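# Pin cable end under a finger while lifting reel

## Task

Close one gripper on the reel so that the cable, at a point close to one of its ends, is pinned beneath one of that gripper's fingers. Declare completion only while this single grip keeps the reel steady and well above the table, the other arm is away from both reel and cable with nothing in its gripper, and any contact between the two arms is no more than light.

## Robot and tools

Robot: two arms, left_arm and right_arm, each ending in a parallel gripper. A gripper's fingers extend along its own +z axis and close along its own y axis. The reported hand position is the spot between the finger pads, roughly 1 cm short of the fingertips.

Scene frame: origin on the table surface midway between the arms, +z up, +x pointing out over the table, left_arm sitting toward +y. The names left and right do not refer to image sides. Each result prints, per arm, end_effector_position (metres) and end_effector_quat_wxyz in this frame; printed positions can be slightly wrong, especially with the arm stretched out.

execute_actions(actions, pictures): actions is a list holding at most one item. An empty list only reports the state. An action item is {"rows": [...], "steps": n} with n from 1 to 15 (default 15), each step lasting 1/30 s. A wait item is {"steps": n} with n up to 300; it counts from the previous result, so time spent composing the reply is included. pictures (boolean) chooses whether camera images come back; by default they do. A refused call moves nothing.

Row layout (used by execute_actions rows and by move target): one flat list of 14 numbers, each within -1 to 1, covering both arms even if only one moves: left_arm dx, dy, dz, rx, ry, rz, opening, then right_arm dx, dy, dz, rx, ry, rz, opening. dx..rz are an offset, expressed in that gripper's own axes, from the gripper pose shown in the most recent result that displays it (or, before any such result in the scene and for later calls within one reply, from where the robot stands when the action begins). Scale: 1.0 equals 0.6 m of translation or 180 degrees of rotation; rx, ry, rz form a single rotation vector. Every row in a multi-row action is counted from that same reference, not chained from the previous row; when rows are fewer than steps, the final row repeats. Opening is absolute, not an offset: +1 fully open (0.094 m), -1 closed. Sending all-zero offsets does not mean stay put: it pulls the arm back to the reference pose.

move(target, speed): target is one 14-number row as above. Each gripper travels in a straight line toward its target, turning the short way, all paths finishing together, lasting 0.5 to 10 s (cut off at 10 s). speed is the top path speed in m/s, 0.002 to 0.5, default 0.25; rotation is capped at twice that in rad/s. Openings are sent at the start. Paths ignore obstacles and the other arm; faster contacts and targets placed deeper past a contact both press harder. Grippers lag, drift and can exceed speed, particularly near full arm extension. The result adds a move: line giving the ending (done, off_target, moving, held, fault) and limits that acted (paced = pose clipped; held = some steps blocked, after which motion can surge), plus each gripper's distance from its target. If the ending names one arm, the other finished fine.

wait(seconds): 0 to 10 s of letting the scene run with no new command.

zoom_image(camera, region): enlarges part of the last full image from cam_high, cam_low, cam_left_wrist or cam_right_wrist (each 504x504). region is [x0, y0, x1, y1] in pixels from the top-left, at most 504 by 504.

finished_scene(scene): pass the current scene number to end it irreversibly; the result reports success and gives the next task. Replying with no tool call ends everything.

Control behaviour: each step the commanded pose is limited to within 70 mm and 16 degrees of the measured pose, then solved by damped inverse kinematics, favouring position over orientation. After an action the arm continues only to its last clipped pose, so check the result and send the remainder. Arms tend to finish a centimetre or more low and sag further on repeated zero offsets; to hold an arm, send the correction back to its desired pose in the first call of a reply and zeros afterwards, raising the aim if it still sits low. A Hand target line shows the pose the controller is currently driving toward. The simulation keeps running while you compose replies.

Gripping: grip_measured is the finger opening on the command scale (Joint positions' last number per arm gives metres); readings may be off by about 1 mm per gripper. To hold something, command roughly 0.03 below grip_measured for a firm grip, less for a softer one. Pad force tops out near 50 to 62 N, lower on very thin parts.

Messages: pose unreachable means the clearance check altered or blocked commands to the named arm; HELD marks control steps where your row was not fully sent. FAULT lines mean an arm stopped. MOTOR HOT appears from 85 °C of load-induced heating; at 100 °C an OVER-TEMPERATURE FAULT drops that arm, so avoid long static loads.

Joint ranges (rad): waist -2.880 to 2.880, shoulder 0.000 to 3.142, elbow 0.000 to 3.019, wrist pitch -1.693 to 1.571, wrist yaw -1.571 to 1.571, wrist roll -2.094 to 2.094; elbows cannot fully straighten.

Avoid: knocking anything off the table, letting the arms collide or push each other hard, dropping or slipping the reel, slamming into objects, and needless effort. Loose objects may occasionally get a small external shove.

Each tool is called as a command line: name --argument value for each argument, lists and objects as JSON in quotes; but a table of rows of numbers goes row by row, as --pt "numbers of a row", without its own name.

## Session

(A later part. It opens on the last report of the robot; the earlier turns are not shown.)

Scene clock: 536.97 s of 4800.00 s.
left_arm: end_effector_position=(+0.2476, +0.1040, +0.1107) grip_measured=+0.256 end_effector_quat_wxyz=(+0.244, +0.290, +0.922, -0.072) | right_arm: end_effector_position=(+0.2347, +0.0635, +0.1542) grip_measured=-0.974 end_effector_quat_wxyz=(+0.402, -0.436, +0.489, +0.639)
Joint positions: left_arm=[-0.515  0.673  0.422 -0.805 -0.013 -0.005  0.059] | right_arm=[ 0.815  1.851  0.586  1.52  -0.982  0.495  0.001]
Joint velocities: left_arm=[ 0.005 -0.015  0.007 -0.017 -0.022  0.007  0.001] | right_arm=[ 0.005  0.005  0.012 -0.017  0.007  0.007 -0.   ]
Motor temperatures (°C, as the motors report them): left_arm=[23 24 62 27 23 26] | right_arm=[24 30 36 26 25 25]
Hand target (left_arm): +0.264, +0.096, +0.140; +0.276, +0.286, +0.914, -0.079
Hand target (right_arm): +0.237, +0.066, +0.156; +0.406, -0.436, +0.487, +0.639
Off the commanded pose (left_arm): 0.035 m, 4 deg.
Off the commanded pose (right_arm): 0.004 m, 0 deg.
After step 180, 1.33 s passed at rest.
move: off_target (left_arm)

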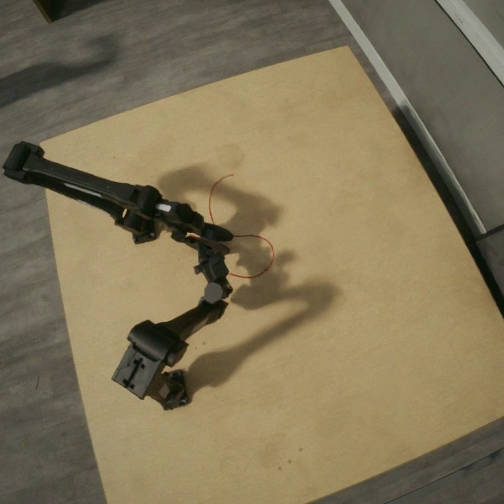

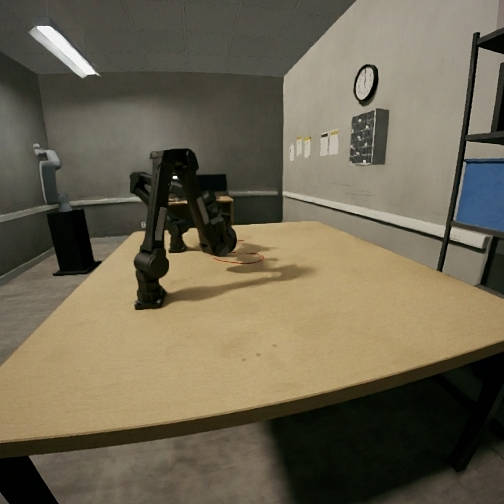

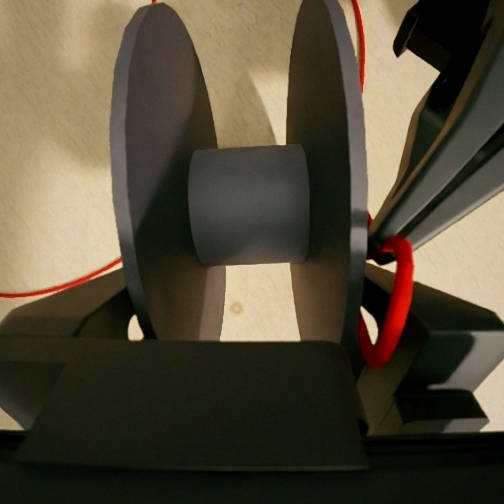

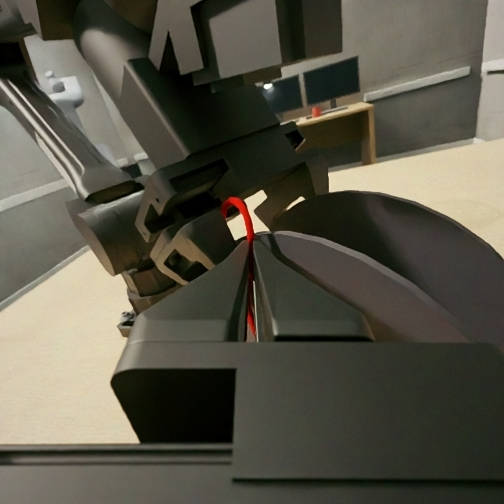

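move --target '[-0.05, 0.0, -0.025, 0, -0.02, 0, 0.21, 0.0, 0.0, 0.0, 0, 0, 0, -0.7]' --speed 0.02

move --target '[-0.05, 0.0, -0.025, 0, -0.02, 0, 0.21, -0.06, 0.0, -0.14, 0, 0, 0, -0.7]' --speed 0.05

Scene clock: 544.97 s of 4800.00 s.
left_arm: end_effector_position=(+0.2479, +0.1048, +0.1108) grip_measured=+0.256 end_effector_quat_wxyz=(+0.245, +0.289, +0.923, -0.070) | right_arm: end_effector_position=(+0.2354, +0.0622, +0.1538) grip_measured=-0.703 end_effector_quat_wxyz=(+0.402, -0.436, +0.491, +0.639)
Joint positions: left_arm=[-0.514  0.672  0.422 -0.806 -0.017 -0.006  0.059] | right_arm=[ 0.812  1.85   0.584  1.52  -0.984  0.495  0.014]
Joint velocities: left_arm=[ 0.005 -0.015  0.017 -0.007  0.007 -0.125 -0.001] | right_arm=[-0.005  0.005 -0.007 -0.007  0.037 -0.081 -0.001]
Motor temperatures (°C, as the motors report them): left_arm=[23 24 62 27 23 26] | right_arm=[24 30 35 26 25 25]
Hand target (left_arm): +0.261, +0.094, +0.139; +0.273, +0.288, +0.914, -0.081
Hand target (right_arm): +0.235, +0.063, +0.154; +0.402, -0.436, +0.490, +0.639
Off the commanded pose (left_arm): 0.034 m, 4 deg.
Off the commanded pose (right_arm): 0.002 m, 0 deg.
After step 180, 0.10 s passed at rest.
move: off_target (left_arm)

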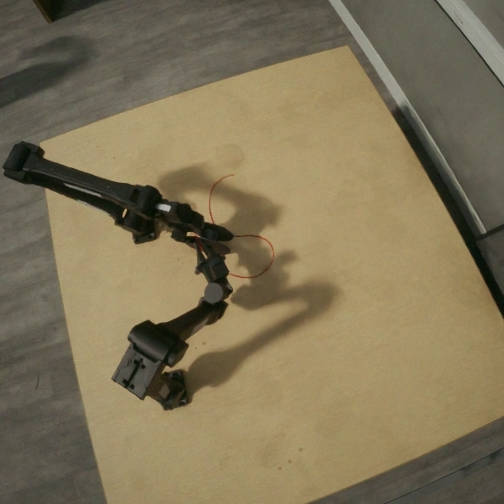

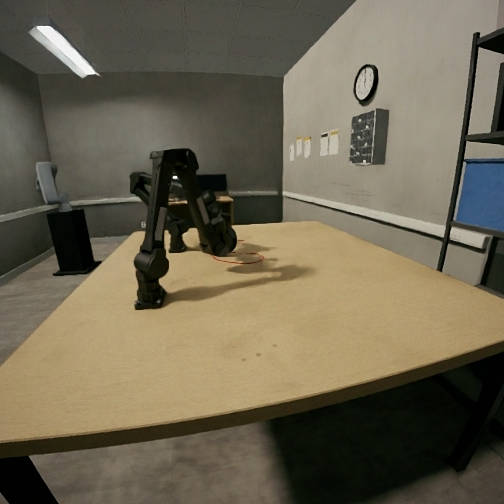

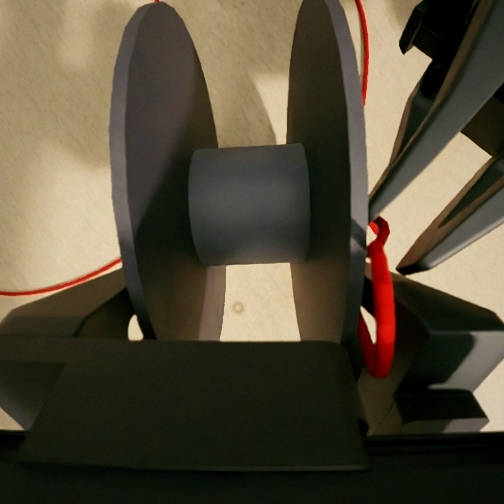

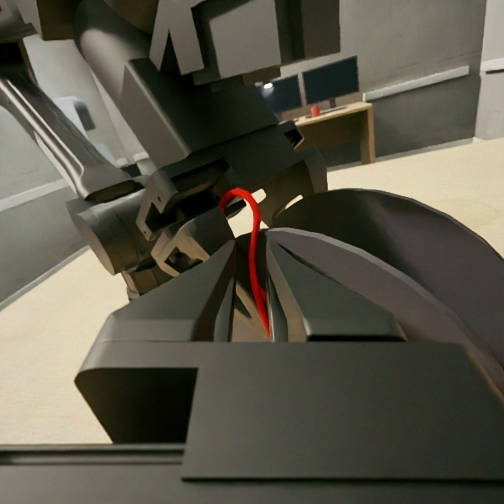

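Scene clock: 547.10 s of 4800.00 s.
left_arm: end_effector_position=(+0.2480, +0.1049, +0.1108) grip_measured=+0.255 end_effector_quat_wxyz=(+0.245, +0.289, +0.923, -0.070) | right_arm: end_effector_position=(+0.2610, -0.0193, +0.1727) grip_measured=-0.702 end_effector_quat_wxyz=(+0.396, -0.437, +0.505, +0.630)
Joint positions: left_arm=[-0.514  0.672  0.422 -0.806 -0.018 -0.006  0.059] | right_arm=[ 0.589  1.736  0.505  1.53  -1.196  0.575  0.014]
Joint velocities: left_arm=[-0.005 -0.005 -0.002  0.002  0.007 -0.007 -0.   ] | right_arm=[-0.015  0.005 -0.002 -0.007  0.022  0.051 -0.002]
Motor temperatures (°C, as the motors report them): left_arm=[23 24 62 27 23 26] | right_arm=[24 30 35 26 25 25]
Hand target (left_arm): +0.262, +0.095, +0.139; +0.274, +0.286, +0.915, -0.079
Hand target (right_arm): +0.258, -0.023, +0.176; +0.399, -0.439, +0.500, +0.631
Off the commanded pose (left_arm): 0.034 m, 4 deg.
Off the commanded pose (right_arm): 0.005 m, 2 deg.
joint sent to its limit (right arm) — the command would take joint 4 (wrist pitch) past its upper limit, so that joint was sent only as far as its limit.
move: off_target (left_arm)

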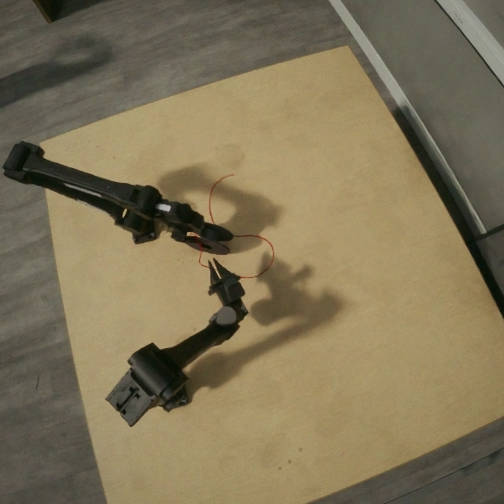

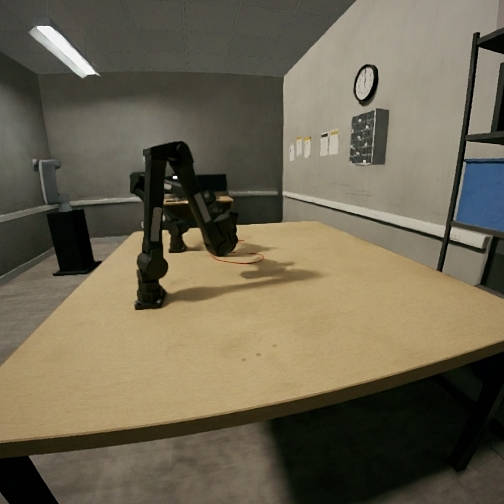

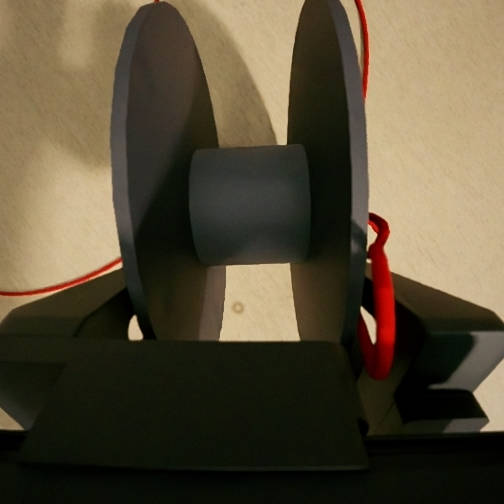

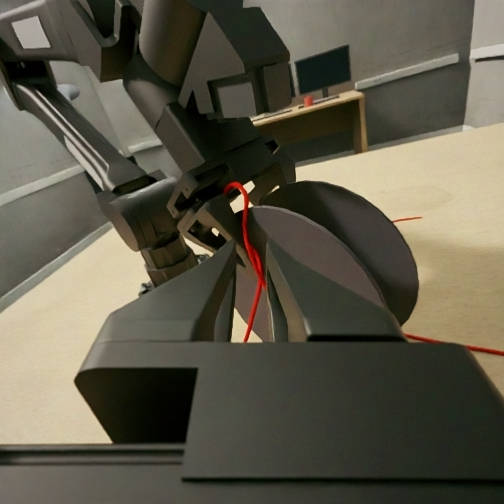

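zoom_image --camera "cam_right_wrist" --region '[170, 170, 340, 340]'

Region (170, 170, 340, 340) of cam_right_wrist's 504x504 image, scaled by 2.965, with more detail than that image has.

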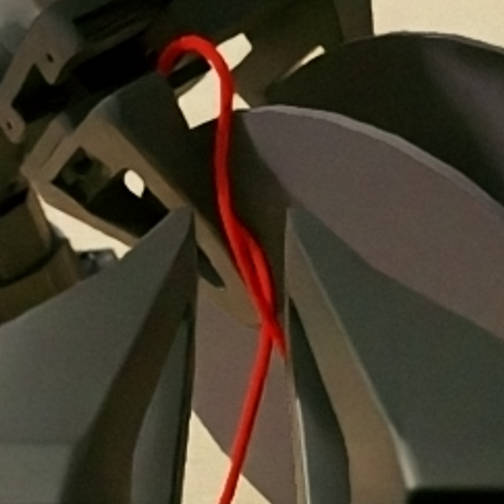

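move --target '[-0.05, 0.0, -0.025, 0, -0.02, 0, 0.21, 0.058, 0.005, 0.134, 0, 0, 0, -0.5]' --speed 0.05

Scene clock: 573.30 s of 4800.00 s.
left_arm: end_effector_position=(+0.2480, +0.1049, +0.1108) grip_measured=+0.255 end_effector_quat_wxyz=(+0.245, +0.289, +0.923, -0.070) | right_arm: end_effector_position=(+0.2297, +0.0522, +0.1521) grip_measured=-0.502 end_effector_quat_wxyz=(+0.395, -0.438, +0.505, +0.630)
Joint positions: left_arm=[-0.514  0.672  0.422 -0.806 -0.018 -0.006  0.059] | right_arm=[ 0.802  1.804  0.545  1.454 -0.99   0.46   0.023]
Joint velocities: left_arm=[ 0.024  0.005  0.017 -0.002  0.037  0.022 -0.   ] | right_arm=[ 0.005  0.005 -0.012  0.002 -0.066  0.022 -0.   ]
Motor temperatures (°C, as the motors report them): left_arm=[23 24 63 27 23 26] | right_arm=[24 30 34 26 25 25]
Hand target (left_arm): +0.262, +0.095, +0.139; +0.274, +0.286, +0.915, -0.079
Hand target (right_arm): +0.236, +0.061, +0.148; +0.395, -0.440, +0.506, +0.628
Off the commanded pose (left_arm): 0.034 m, 4 deg.
Off the commanded pose (right_arm): 0.011 m, 0 deg.
After step 180, 18.13 s passed at rest.
move: off_target (left_arm, right_arm)

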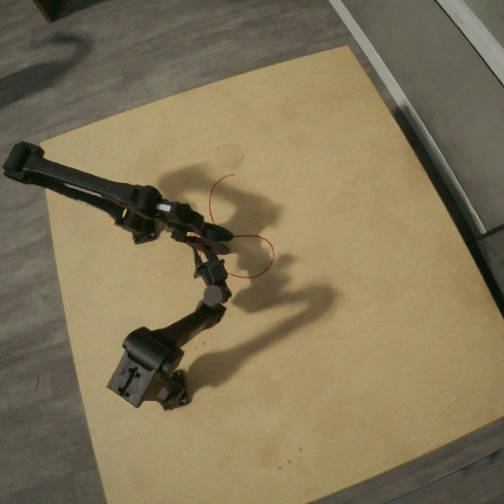

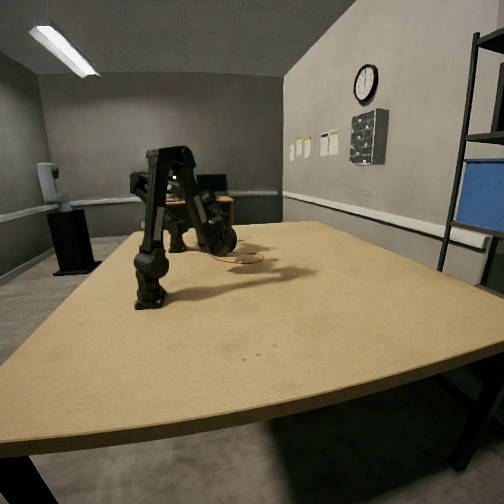

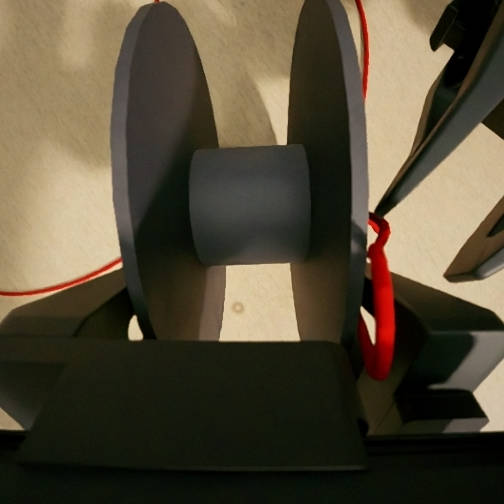

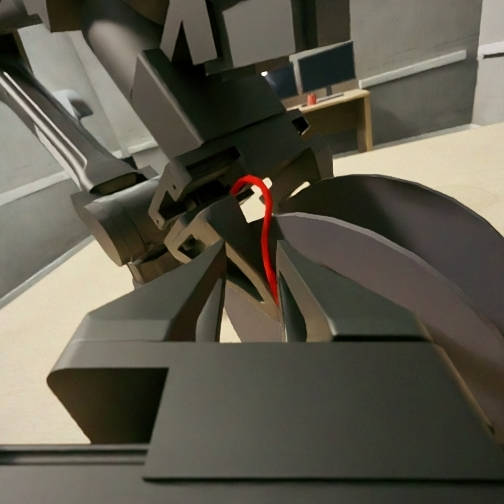

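execute_actions --actions '[]'

Scene clock: 602.40 s of 4800.00 s.
left_arm: end_effector_position=(+0.2480, +0.1049, +0.1108) grip_measured=+0.255 end_effector_quat_wxyz=(+0.245, +0.289, +0.923, -0.070) | right_arm: end_effector_position=(+0.2297, +0.0522, +0.1521) grip_measured=-0.502 end_effector_quat_wxyz=(+0.395, -0.438, +0.505, +0.630)
Joint positions: left_arm=[-0.514  0.672  0.422 -0.806 -0.018 -0.006  0.059] | right_arm=[ 0.802  1.804  0.545  1.454 -0.99   0.458  0.023]
Joint velocities: left_arm=[-0.015  0.005 -0.007  0.002  0.007  0.022 -0.001] | right_arm=[-0.005 -0.005 -0.002 -0.002 -0.007 -0.066 -0.   ]
Motor temperatures (°C, as the motors report them): left_arm=[23 24 65 27 23 26] | right_arm=[24 30 35 26 25 25]
Hand target (left_arm): +0.262, +0.095, +0.139; +0.274, +0.286, +0.915, -0.079
Hand target (right_arm): +0.236, +0.061, +0.148; +0.395, -0.440, +0.506, +0.628
Off the commanded pose (left_arm): 0.034 m, 4 deg.
Off the commanded pose (right_arm): 0.011 m, 0 deg.
Steps of this call (steps 1 to 180: nothing new was sent; then 23.10 s passed at rest). Readings (end_effector_position):
1: left_arm (+0.2480, +0.1049, +0.1108) | right_arm (+0.2297, +0.0522, +0.1521)
2: left_arm (+0.2480, +0.1049, +0.1108) | right_arm (+0.2297, +0.0522, +0.1521)
4: left_arm (+0.2480, +0.1049, +0.1108) | right_arm (+0.2297, +0.0522, +0.1521)
8: left_arm (+0.2480, +0.1049, +0.1108) | right_arm (+0.2297, +0.0522, +0.1521)
180: the state above

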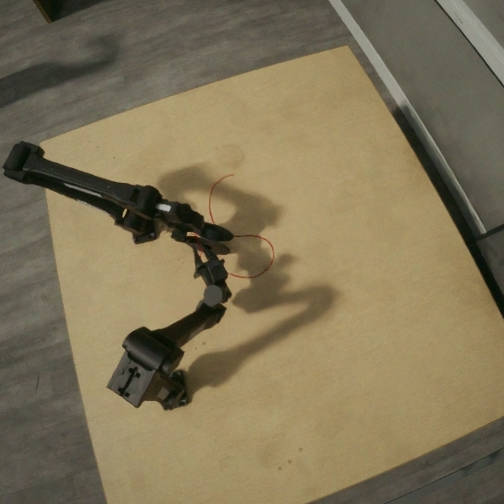

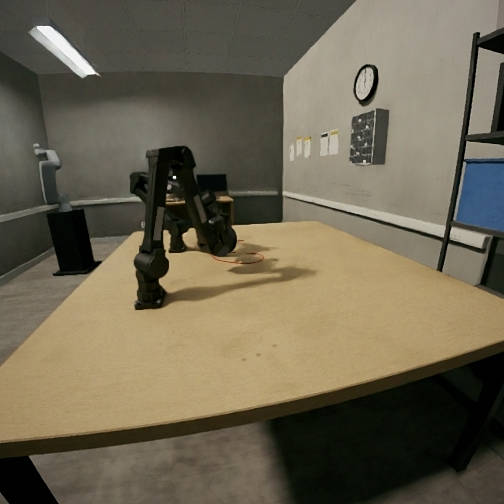

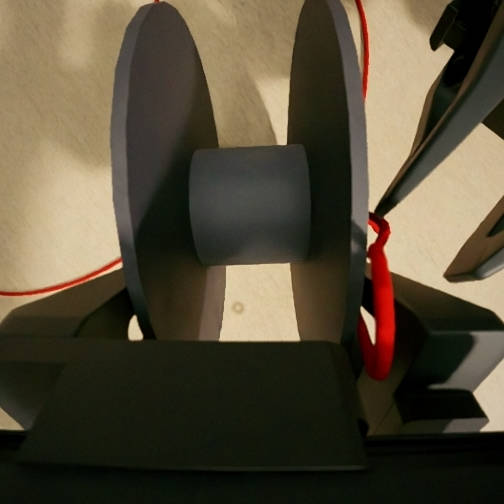

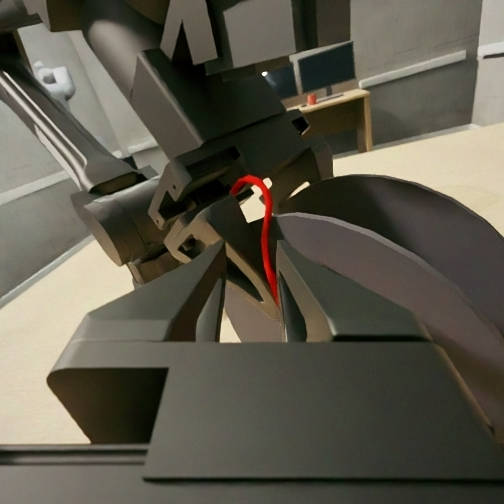

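move --target '[-0.05, 0, -0.025, 0, -0.02, 0, 0.21, 0.0, -0.01, 0.03, 0, 0, 0, -0.5]' --speed 0.03

zoom_image --camera "cam_right_wrist" --region '[150, 130, 350, 330]'

Scene clock: 609.07 s of 4800.00 s.
left_arm: end_effector_position=(+0.2480, +0.1049, +0.1108) grip_measured=+0.255 end_effector_quat_wxyz=(+0.245, +0.289, +0.923, -0.070) | right_arm: end_effector_position=(+0.2268, +0.0580, +0.1512) grip_measured=-0.502 end_effector_quat_wxyz=(+0.393, -0.435, +0.509, +0.630)
Joint positions: left_arm=[-0.514  0.672  0.422 -0.806 -0.018 -0.006  0.059] | right_arm=[ 0.821  1.804  0.547  1.441 -0.967  0.458  0.023]
Joint velocities: left_arm=[ 0.005  0.005 -0.017 -0.012  0.007  0.051  0.001] | right_arm=[-0.024 -0.024 -0.012  0.002 -0.095 -0.051  0.001]
Motor temperatures (°C, as the motors report them): left_arm=[23 24 65 27 23 26] | right_arm=[24 30 35 26 25 25]
Hand target (left_arm): +0.262, +0.095, +0.139; +0.274, +0.286, +0.915, -0.079
Hand target (right_arm): +0.232, +0.070, +0.153; +0.395, -0.439, +0.505, +0.630
Off the commanded pose (left_arm): 0.034 m, 4 deg.
Off the commanded pose (right_arm): 0.014 m, 1 deg.
move: off_target (left_arm, right_arm)

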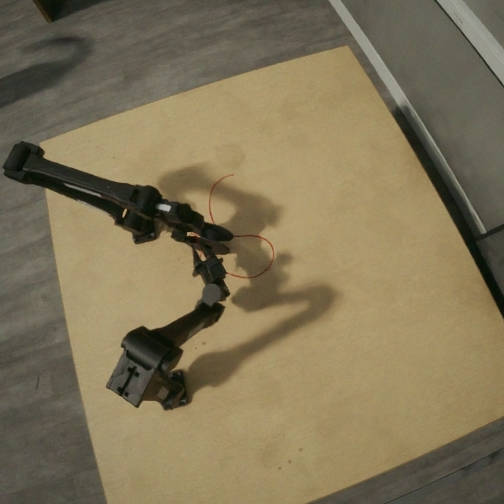

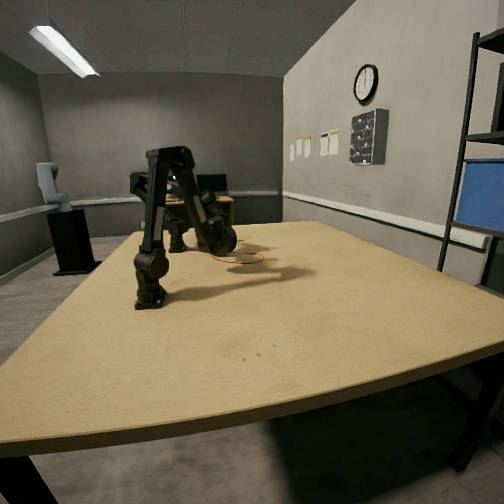

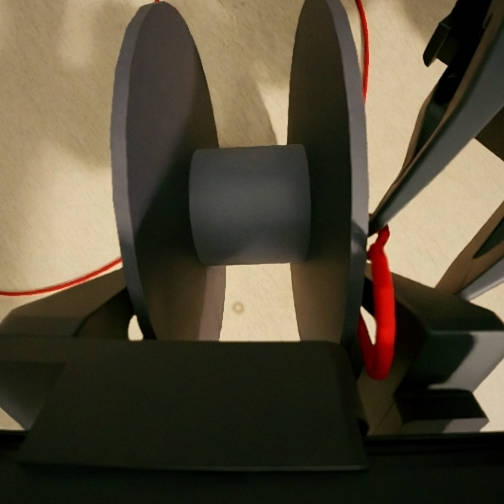

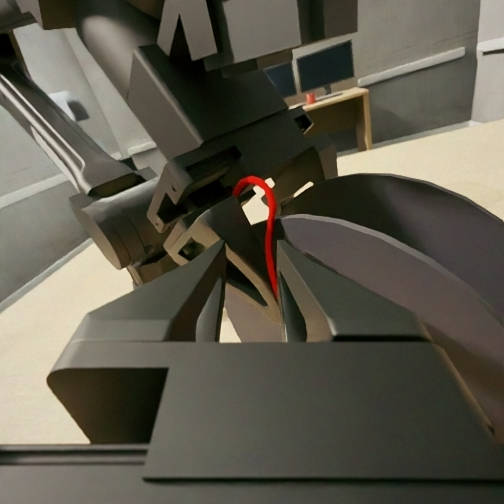

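Region (150, 130, 350, 330) of cam_right_wrist's 504x504 image, scaled by 2.520, with more detail than that image has.

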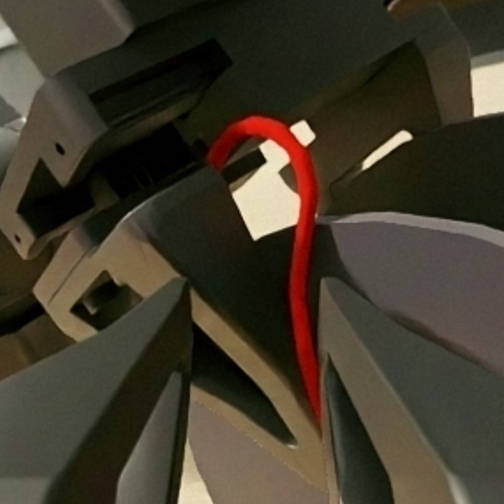

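move --target '[-0.05, 0, -0.025, 0, -0.02, 0, 0.21, 0.0, -0.012, 0.02, 0, 0, 0, -0.5]' --speed 0.03

move --target '[0, 0, 0, 0, 0, 0, 0.21, 0.0, -0.006, 0.01, 0, 0, 0, -1]' --speed 0.03

Scene clock: 618.60 s of 4800.00 s.
left_arm: end_effector_position=(+0.2480, +0.1049, +0.1108) grip_measured=+0.255 end_effector_quat_wxyz=(+0.245, +0.289, +0.923, -0.070) | right_arm: end_effector_position=(+0.2273, +0.0581, +0.1513) grip_measured=-0.502 end_effector_quat_wxyz=(+0.394, -0.434, +0.510, +0.630)
Joint positions: left_arm=[-0.514  0.672  0.422 -0.806 -0.018 -0.006  0.059] | right_arm=[ 0.821  1.804  0.547  1.441 -0.963  0.458  0.023]
Joint velocities: left_arm=[-0.005 -0.034  0.002  0.007 -0.007 -0.022 -0.001] | right_arm=[-0.015  0.005 -0.022 -0.002 -0.022 -0.037  0.001]
Motor temperatures (°C, as the motors report them): left_arm=[23 24 65 27 23 26] | right_arm=[24 30 36 26 25 25]
Hand target (left_arm): +0.262, +0.095, +0.139; +0.274, +0.286, +0.915, -0.079
Hand target (right_arm): +0.232, +0.071, +0.151; +0.393, -0.435, +0.509, +0.630
Off the commanded pose (left_arm): 0.034 m, 4 deg.
Off the commanded pose (right_arm): 0.014 m, 0 deg.
After step 180, 2.20 s passed at rest.
move: off_target (left_arm, right_arm)

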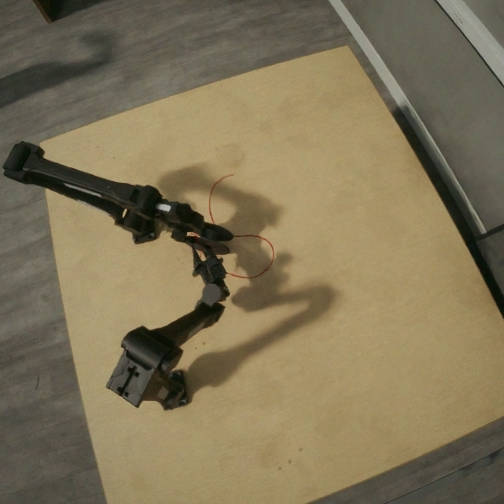

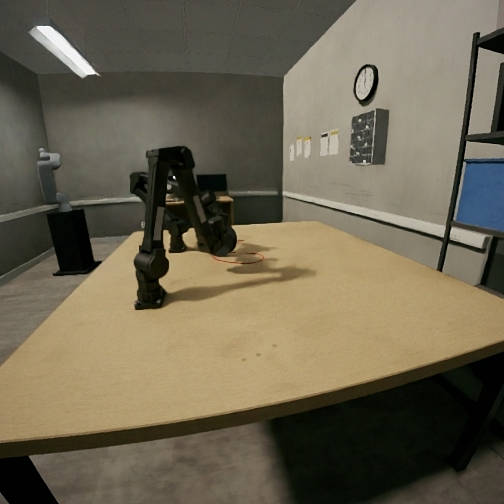

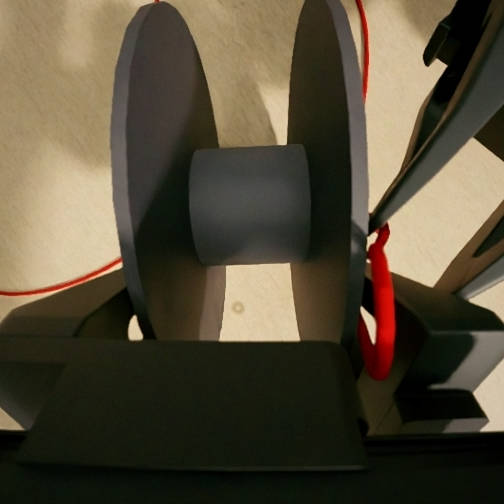

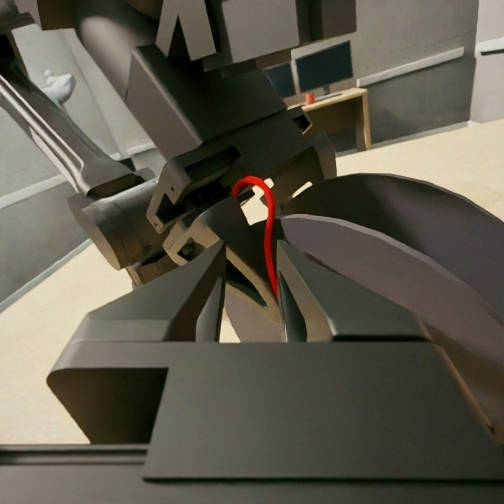

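Scene clock: 619.30 s of 4800.00 s.
left_arm: end_effector_position=(+0.2480, +0.1049, +0.1108) grip_measured=+0.254 end_effector_quat_wxyz=(+0.245, +0.289, +0.923, -0.070) | right_arm: end_effector_position=(+0.2279, +0.0582, +0.1514) grip_measured=-0.976 end_effector_quat_wxyz=(+0.395, -0.433, +0.510, +0.630)
Joint positions: left_arm=[-0.514  0.672  0.422 -0.806 -0.018 -0.006  0.059] | right_arm=[ 0.821  1.804  0.547  1.441 -0.96   0.458  0.001]
Joint velocities: left_arm=[-0.015 -0.034 -0.007  0.007 -0.037 -0.037  0.001] | right_arm=[-0.005 -0.005  0.012 -0.007 -0.022 -0.037  0.   ]
Motor temperatures (°C, as the motors report them): left_arm=[23 24 64 27 23 26] | right_arm=[24 30 36 26 25 25]
Hand target (left_arm): +0.248, +0.105, +0.111; +0.245, +0.289, +0.923, -0.070
Hand target (right_arm): +0.230, +0.065, +0.151; +0.394, -0.434, +0.510, +0.630
Off the commanded pose (left_arm): 0.000 m, 0 deg.
Off the commanded pose (right_arm): 0.007 m, 0 deg.
move: done

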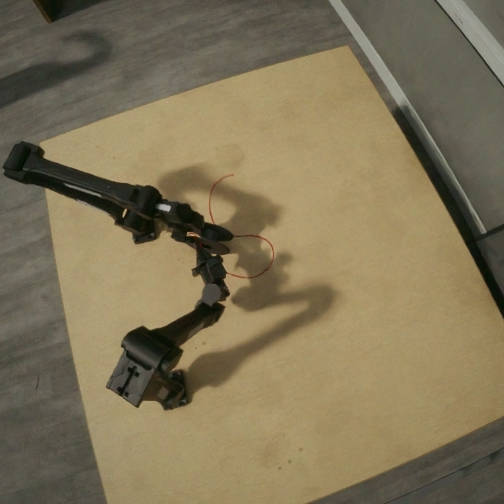

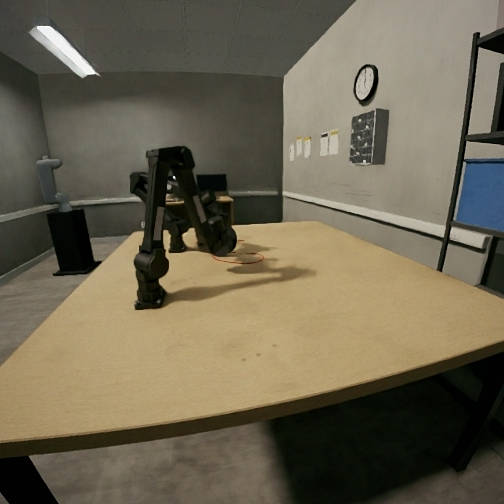

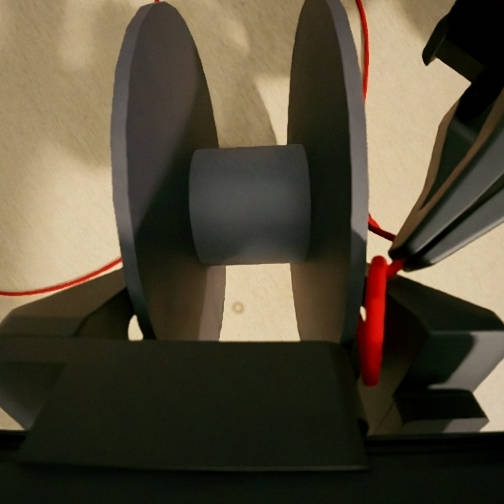

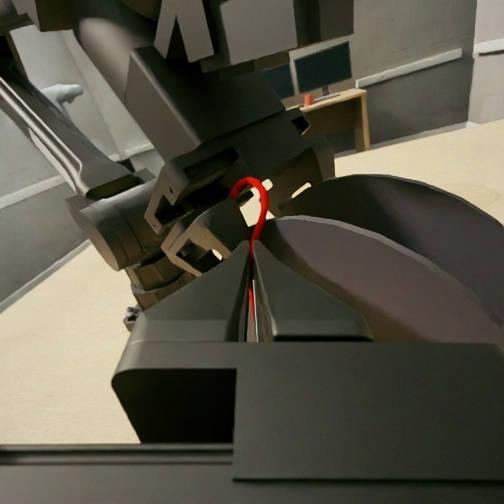

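move --target '[-0.05, 0, -0.025, 0, -0.02, 0, 0.55, 0.0, -0.006, 0.01, 0, 0, 0, -1]' --speed 0.03

zoom_image --camera "cam_left_wrist" --region '[280, 140, 504, 400]'

Scene clock: 654.93 s of 4800.00 s.
left_arm: end_effector_position=(+0.2486, +0.1062, +0.1108) grip_measured=+0.548 end_effector_quat_wxyz=(+0.245, +0.287, +0.924, -0.067) | right_arm: end_effector_position=(+0.2282, +0.0573, +0.1506) grip_measured=-0.976 end_effector_quat_wxyz=(+0.396, -0.431, +0.512, +0.629)
Joint positions: left_arm=[-0.512  0.671  0.422 -0.807 -0.022 -0.006  0.073] | right_arm=[ 0.82   1.804  0.544  1.441 -0.956  0.458  0.001]
Joint velocities: left_arm=[-0.005  0.005 -0.012  0.007 -0.095 -0.066 -0.   ] | right_arm=[-0.005 -0.005  0.007 -0.002  0.007 -0.037 -0.   ]
Motor temperatures (°C, as the motors report them): left_arm=[23 23 58 27 23 26] | right_arm=[24 30 35 26 25 25]
Hand target (left_arm): +0.262, +0.095, +0.139; +0.274, +0.286, +0.915, -0.079
Hand target (right_arm): +0.230, +0.064, +0.151; +0.395, -0.433, +0.510, +0.629
Off the commanded pose (left_arm): 0.034 m, 4 deg.
Off the commanded pose (right_arm): 0.008 m, 0 deg.
After step 180, 28.30 s passed at rest.
move: off_target (left_arm)

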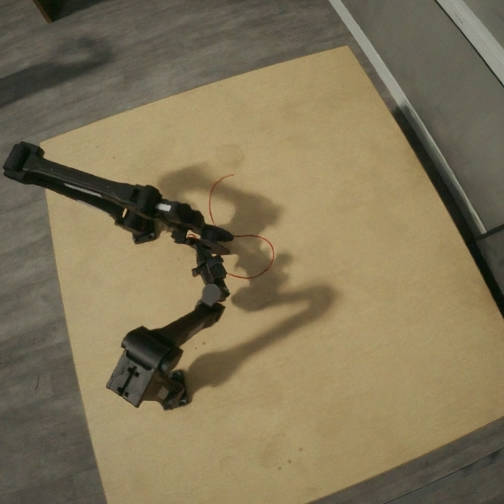

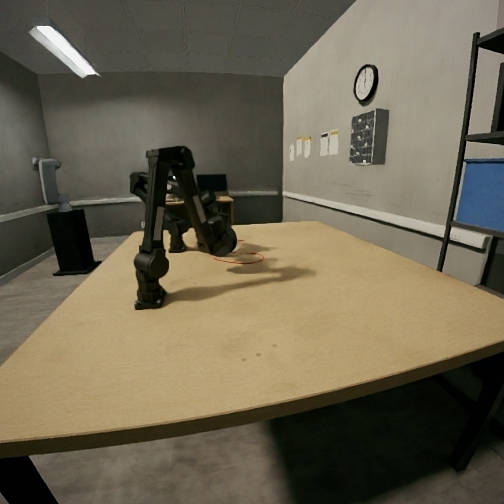

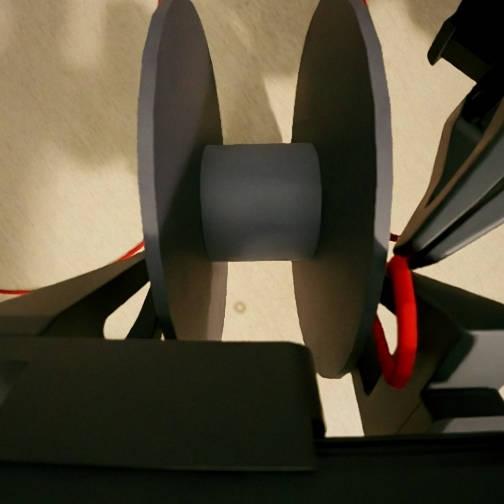

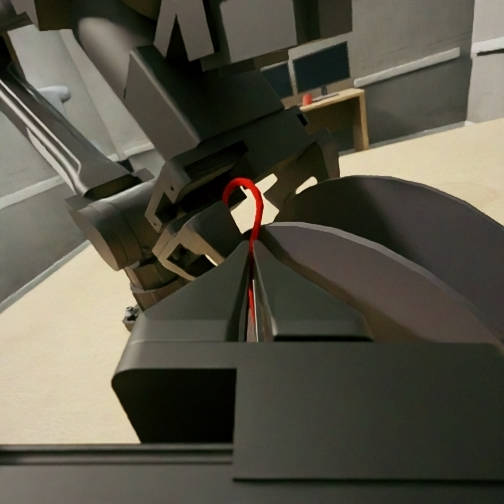

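Region (280, 140, 504, 400) of cam_left_wrist's 504x504 image, scaled by 1.938, with more detail than that image has; it fills the left 434 columns of this view, and the rest is white.

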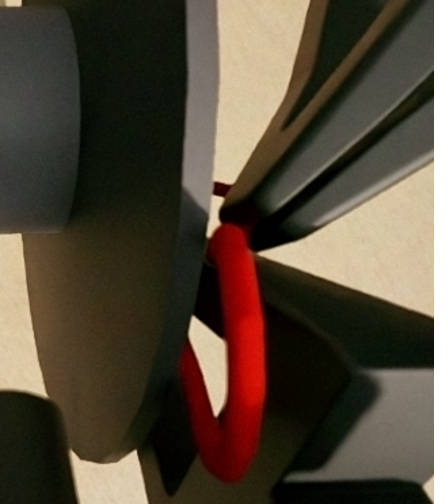

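move --target '[-0.05, 0, -0.025, 0, -0.02, 0, 0.55, -0.012, 0.02, 0.03, 0, 0, 0, -1]' --speed 0.03

zoom_image --camera "cam_left_wrist" --region '[280, 140, 504, 400]'

Scene clock: 682.43 s of 4800.00 s.
left_arm: end_effector_position=(+0.2486, +0.1062, +0.1108) grip_measured=+0.548 end_effector_quat_wxyz=(+0.245, +0.288, +0.923, -0.067) | right_arm: end_effector_position=(+0.2293, +0.0639, +0.1600) grip_measured=-0.976 end_effector_quat_wxyz=(+0.405, -0.419, +0.521, +0.624)
Joint positions: left_arm=[-0.512  0.671  0.422 -0.807 -0.022 -0.003  0.073] | right_arm=[ 0.841  1.769  0.544  1.397 -0.899  0.453  0.001]
Joint velocities: left_arm=[-0.005 -0.005 -0.012 -0.007  0.037  0.022  0.001] | right_arm=[ 0.015 -0.005 -0.027 -0.007 -0.051  0.037 -0.   ]
Motor temperatures (°C, as the motors report them): left_arm=[23 23 64 27 23 26] | right_arm=[24 31 34 26 25 25]
Hand target (left_arm): +0.263, +0.096, +0.139; +0.274, +0.285, +0.915, -0.077
Hand target (right_arm): +0.217, +0.072, +0.162; +0.396, -0.431, +0.512, +0.628
Off the commanded pose (left_arm): 0.034 m, 4 deg.
Off the commanded pose (right_arm): 0.016 m, 2 deg.
After step 180, 20.17 s passed at rest.
move: off_target (left_arm, right_arm)

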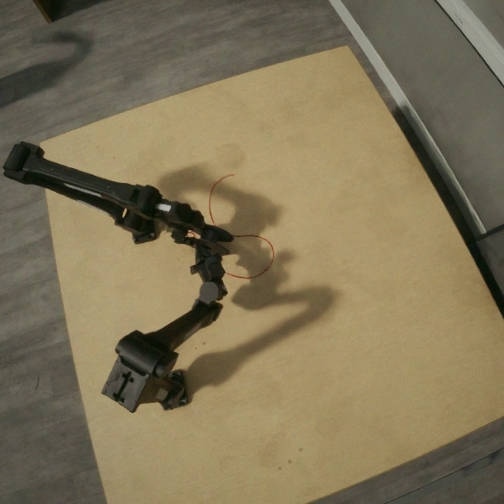

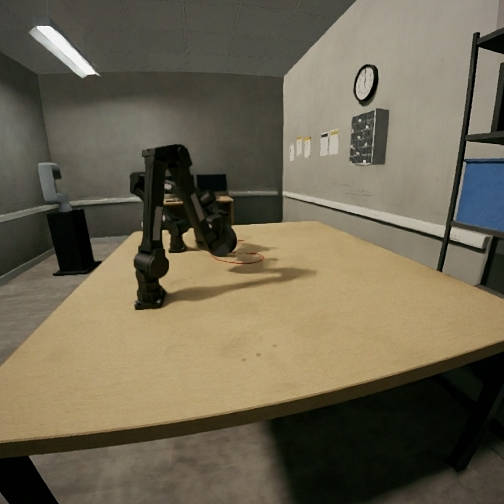

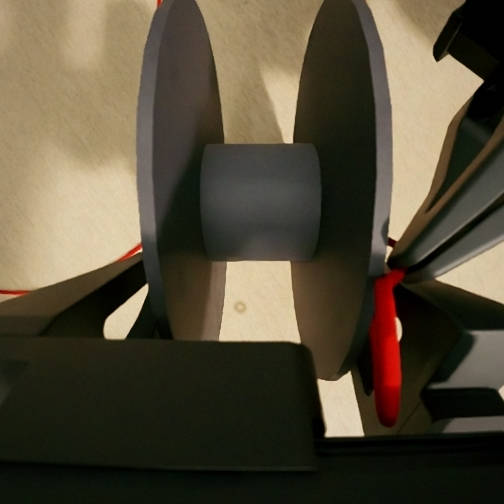

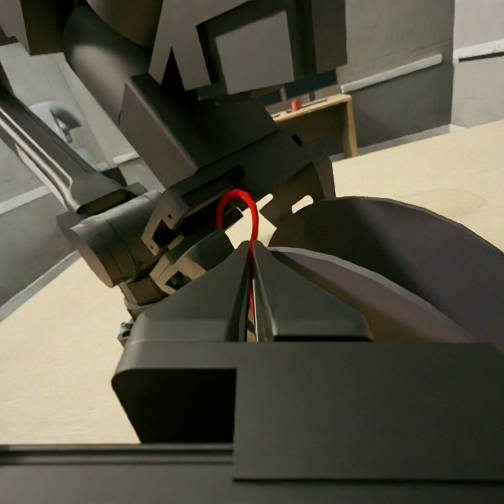

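Region (280, 140, 504, 400) of cam_left_wrist's 504x504 image, scaled by 1.938, with more detail than that image has; it fills the left 434 columns of this view, and the rest is white.

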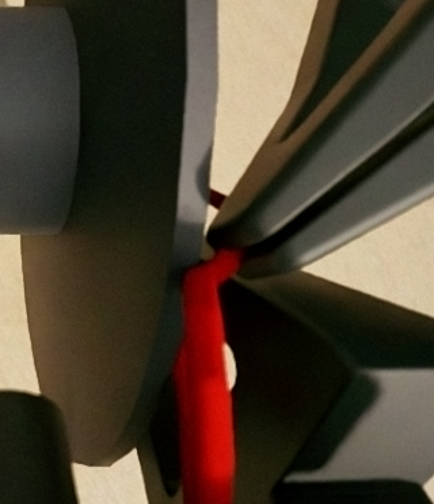

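move --target '[-0.05, 0, -0.025, 0, -0.02, 0, 0.55, 0.0, 0.04, 0.02, 0, 0, 0, -1]' --speed 0.03

zoom_image --camera "cam_left_wrist" --region '[280, 140, 504, 400]'

Scene clock: 692.40 s of 4800.00 s.
left_arm: end_effector_position=(+0.2485, +0.1060, +0.1108) grip_measured=+0.549 end_effector_quat_wxyz=(+0.246, +0.292, +0.922, -0.067) | right_arm: end_effector_position=(+0.2275, +0.0655, +0.1677) grip_measured=-0.976 end_effector_quat_wxyz=(+0.422, -0.403, +0.530, +0.616)
Joint positions: left_arm=[-0.512  0.671  0.422 -0.807 -0.02   0.005  0.073] | right_arm=[ 0.864  1.735  0.525  1.38  -0.824  0.445  0.001]
Joint velocities: left_arm=[ 0.005 -0.005 -0.002 -0.012 -0.066 -0.022  0.001] | right_arm=[-0.015 -0.015  0.002 -0.002 -0.007  0.051 -0.   ]
Motor temperatures (°C, as the motors report them): left_arm=[23 23 65 27 23 26] | right_arm=[24 31 34 26 25 25]
Hand target (left_arm): +0.262, +0.096, +0.139; +0.274, +0.286, +0.915, -0.076
Hand target (right_arm): +0.206, +0.072, +0.168; +0.405, -0.419, +0.521, +0.623
Off the commanded pose (left_arm): 0.033 m, 4 deg.
Off the commanded pose (right_arm): 0.023 m, 3 deg.
After step 180, 2.63 s passed at rest.
move: off_target (left_arm, right_arm)

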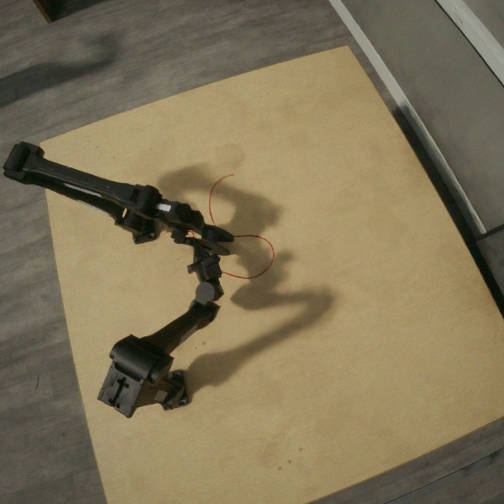

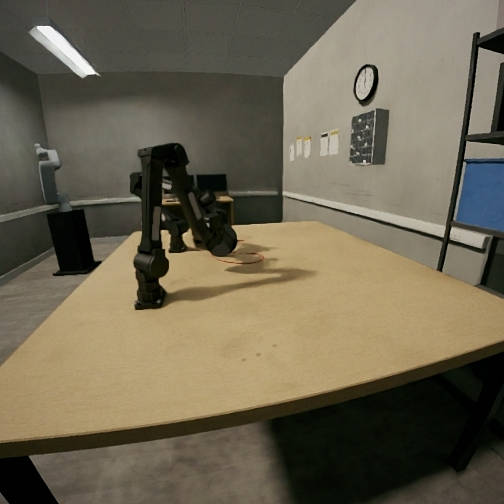

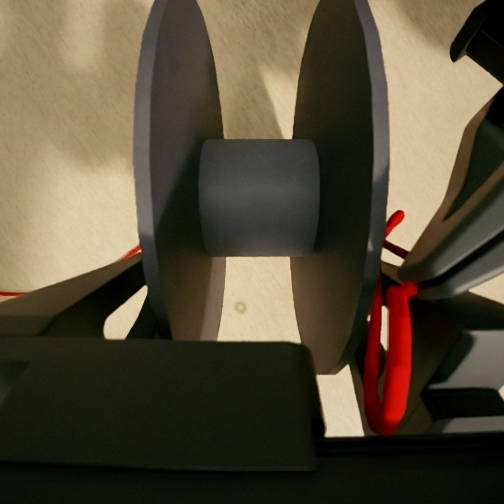

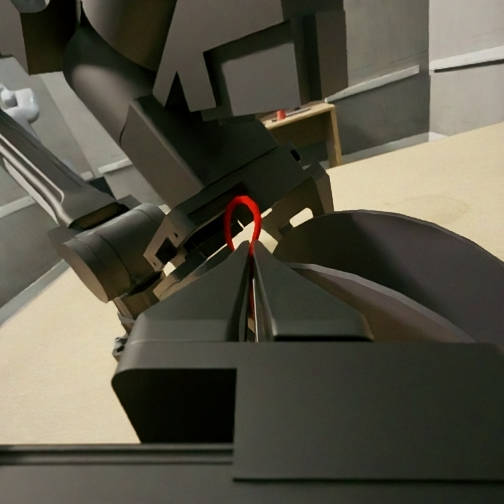

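Region (280, 140, 504, 400) of cam_left_wrist's 504x504 image, scaled by 1.938, with more detail than that image has; it fills the left 434 columns of this view, and the rest is white.

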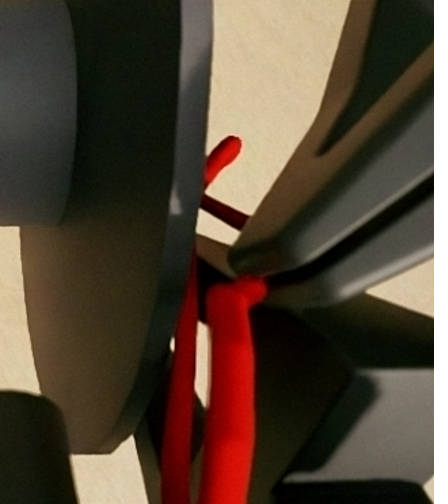

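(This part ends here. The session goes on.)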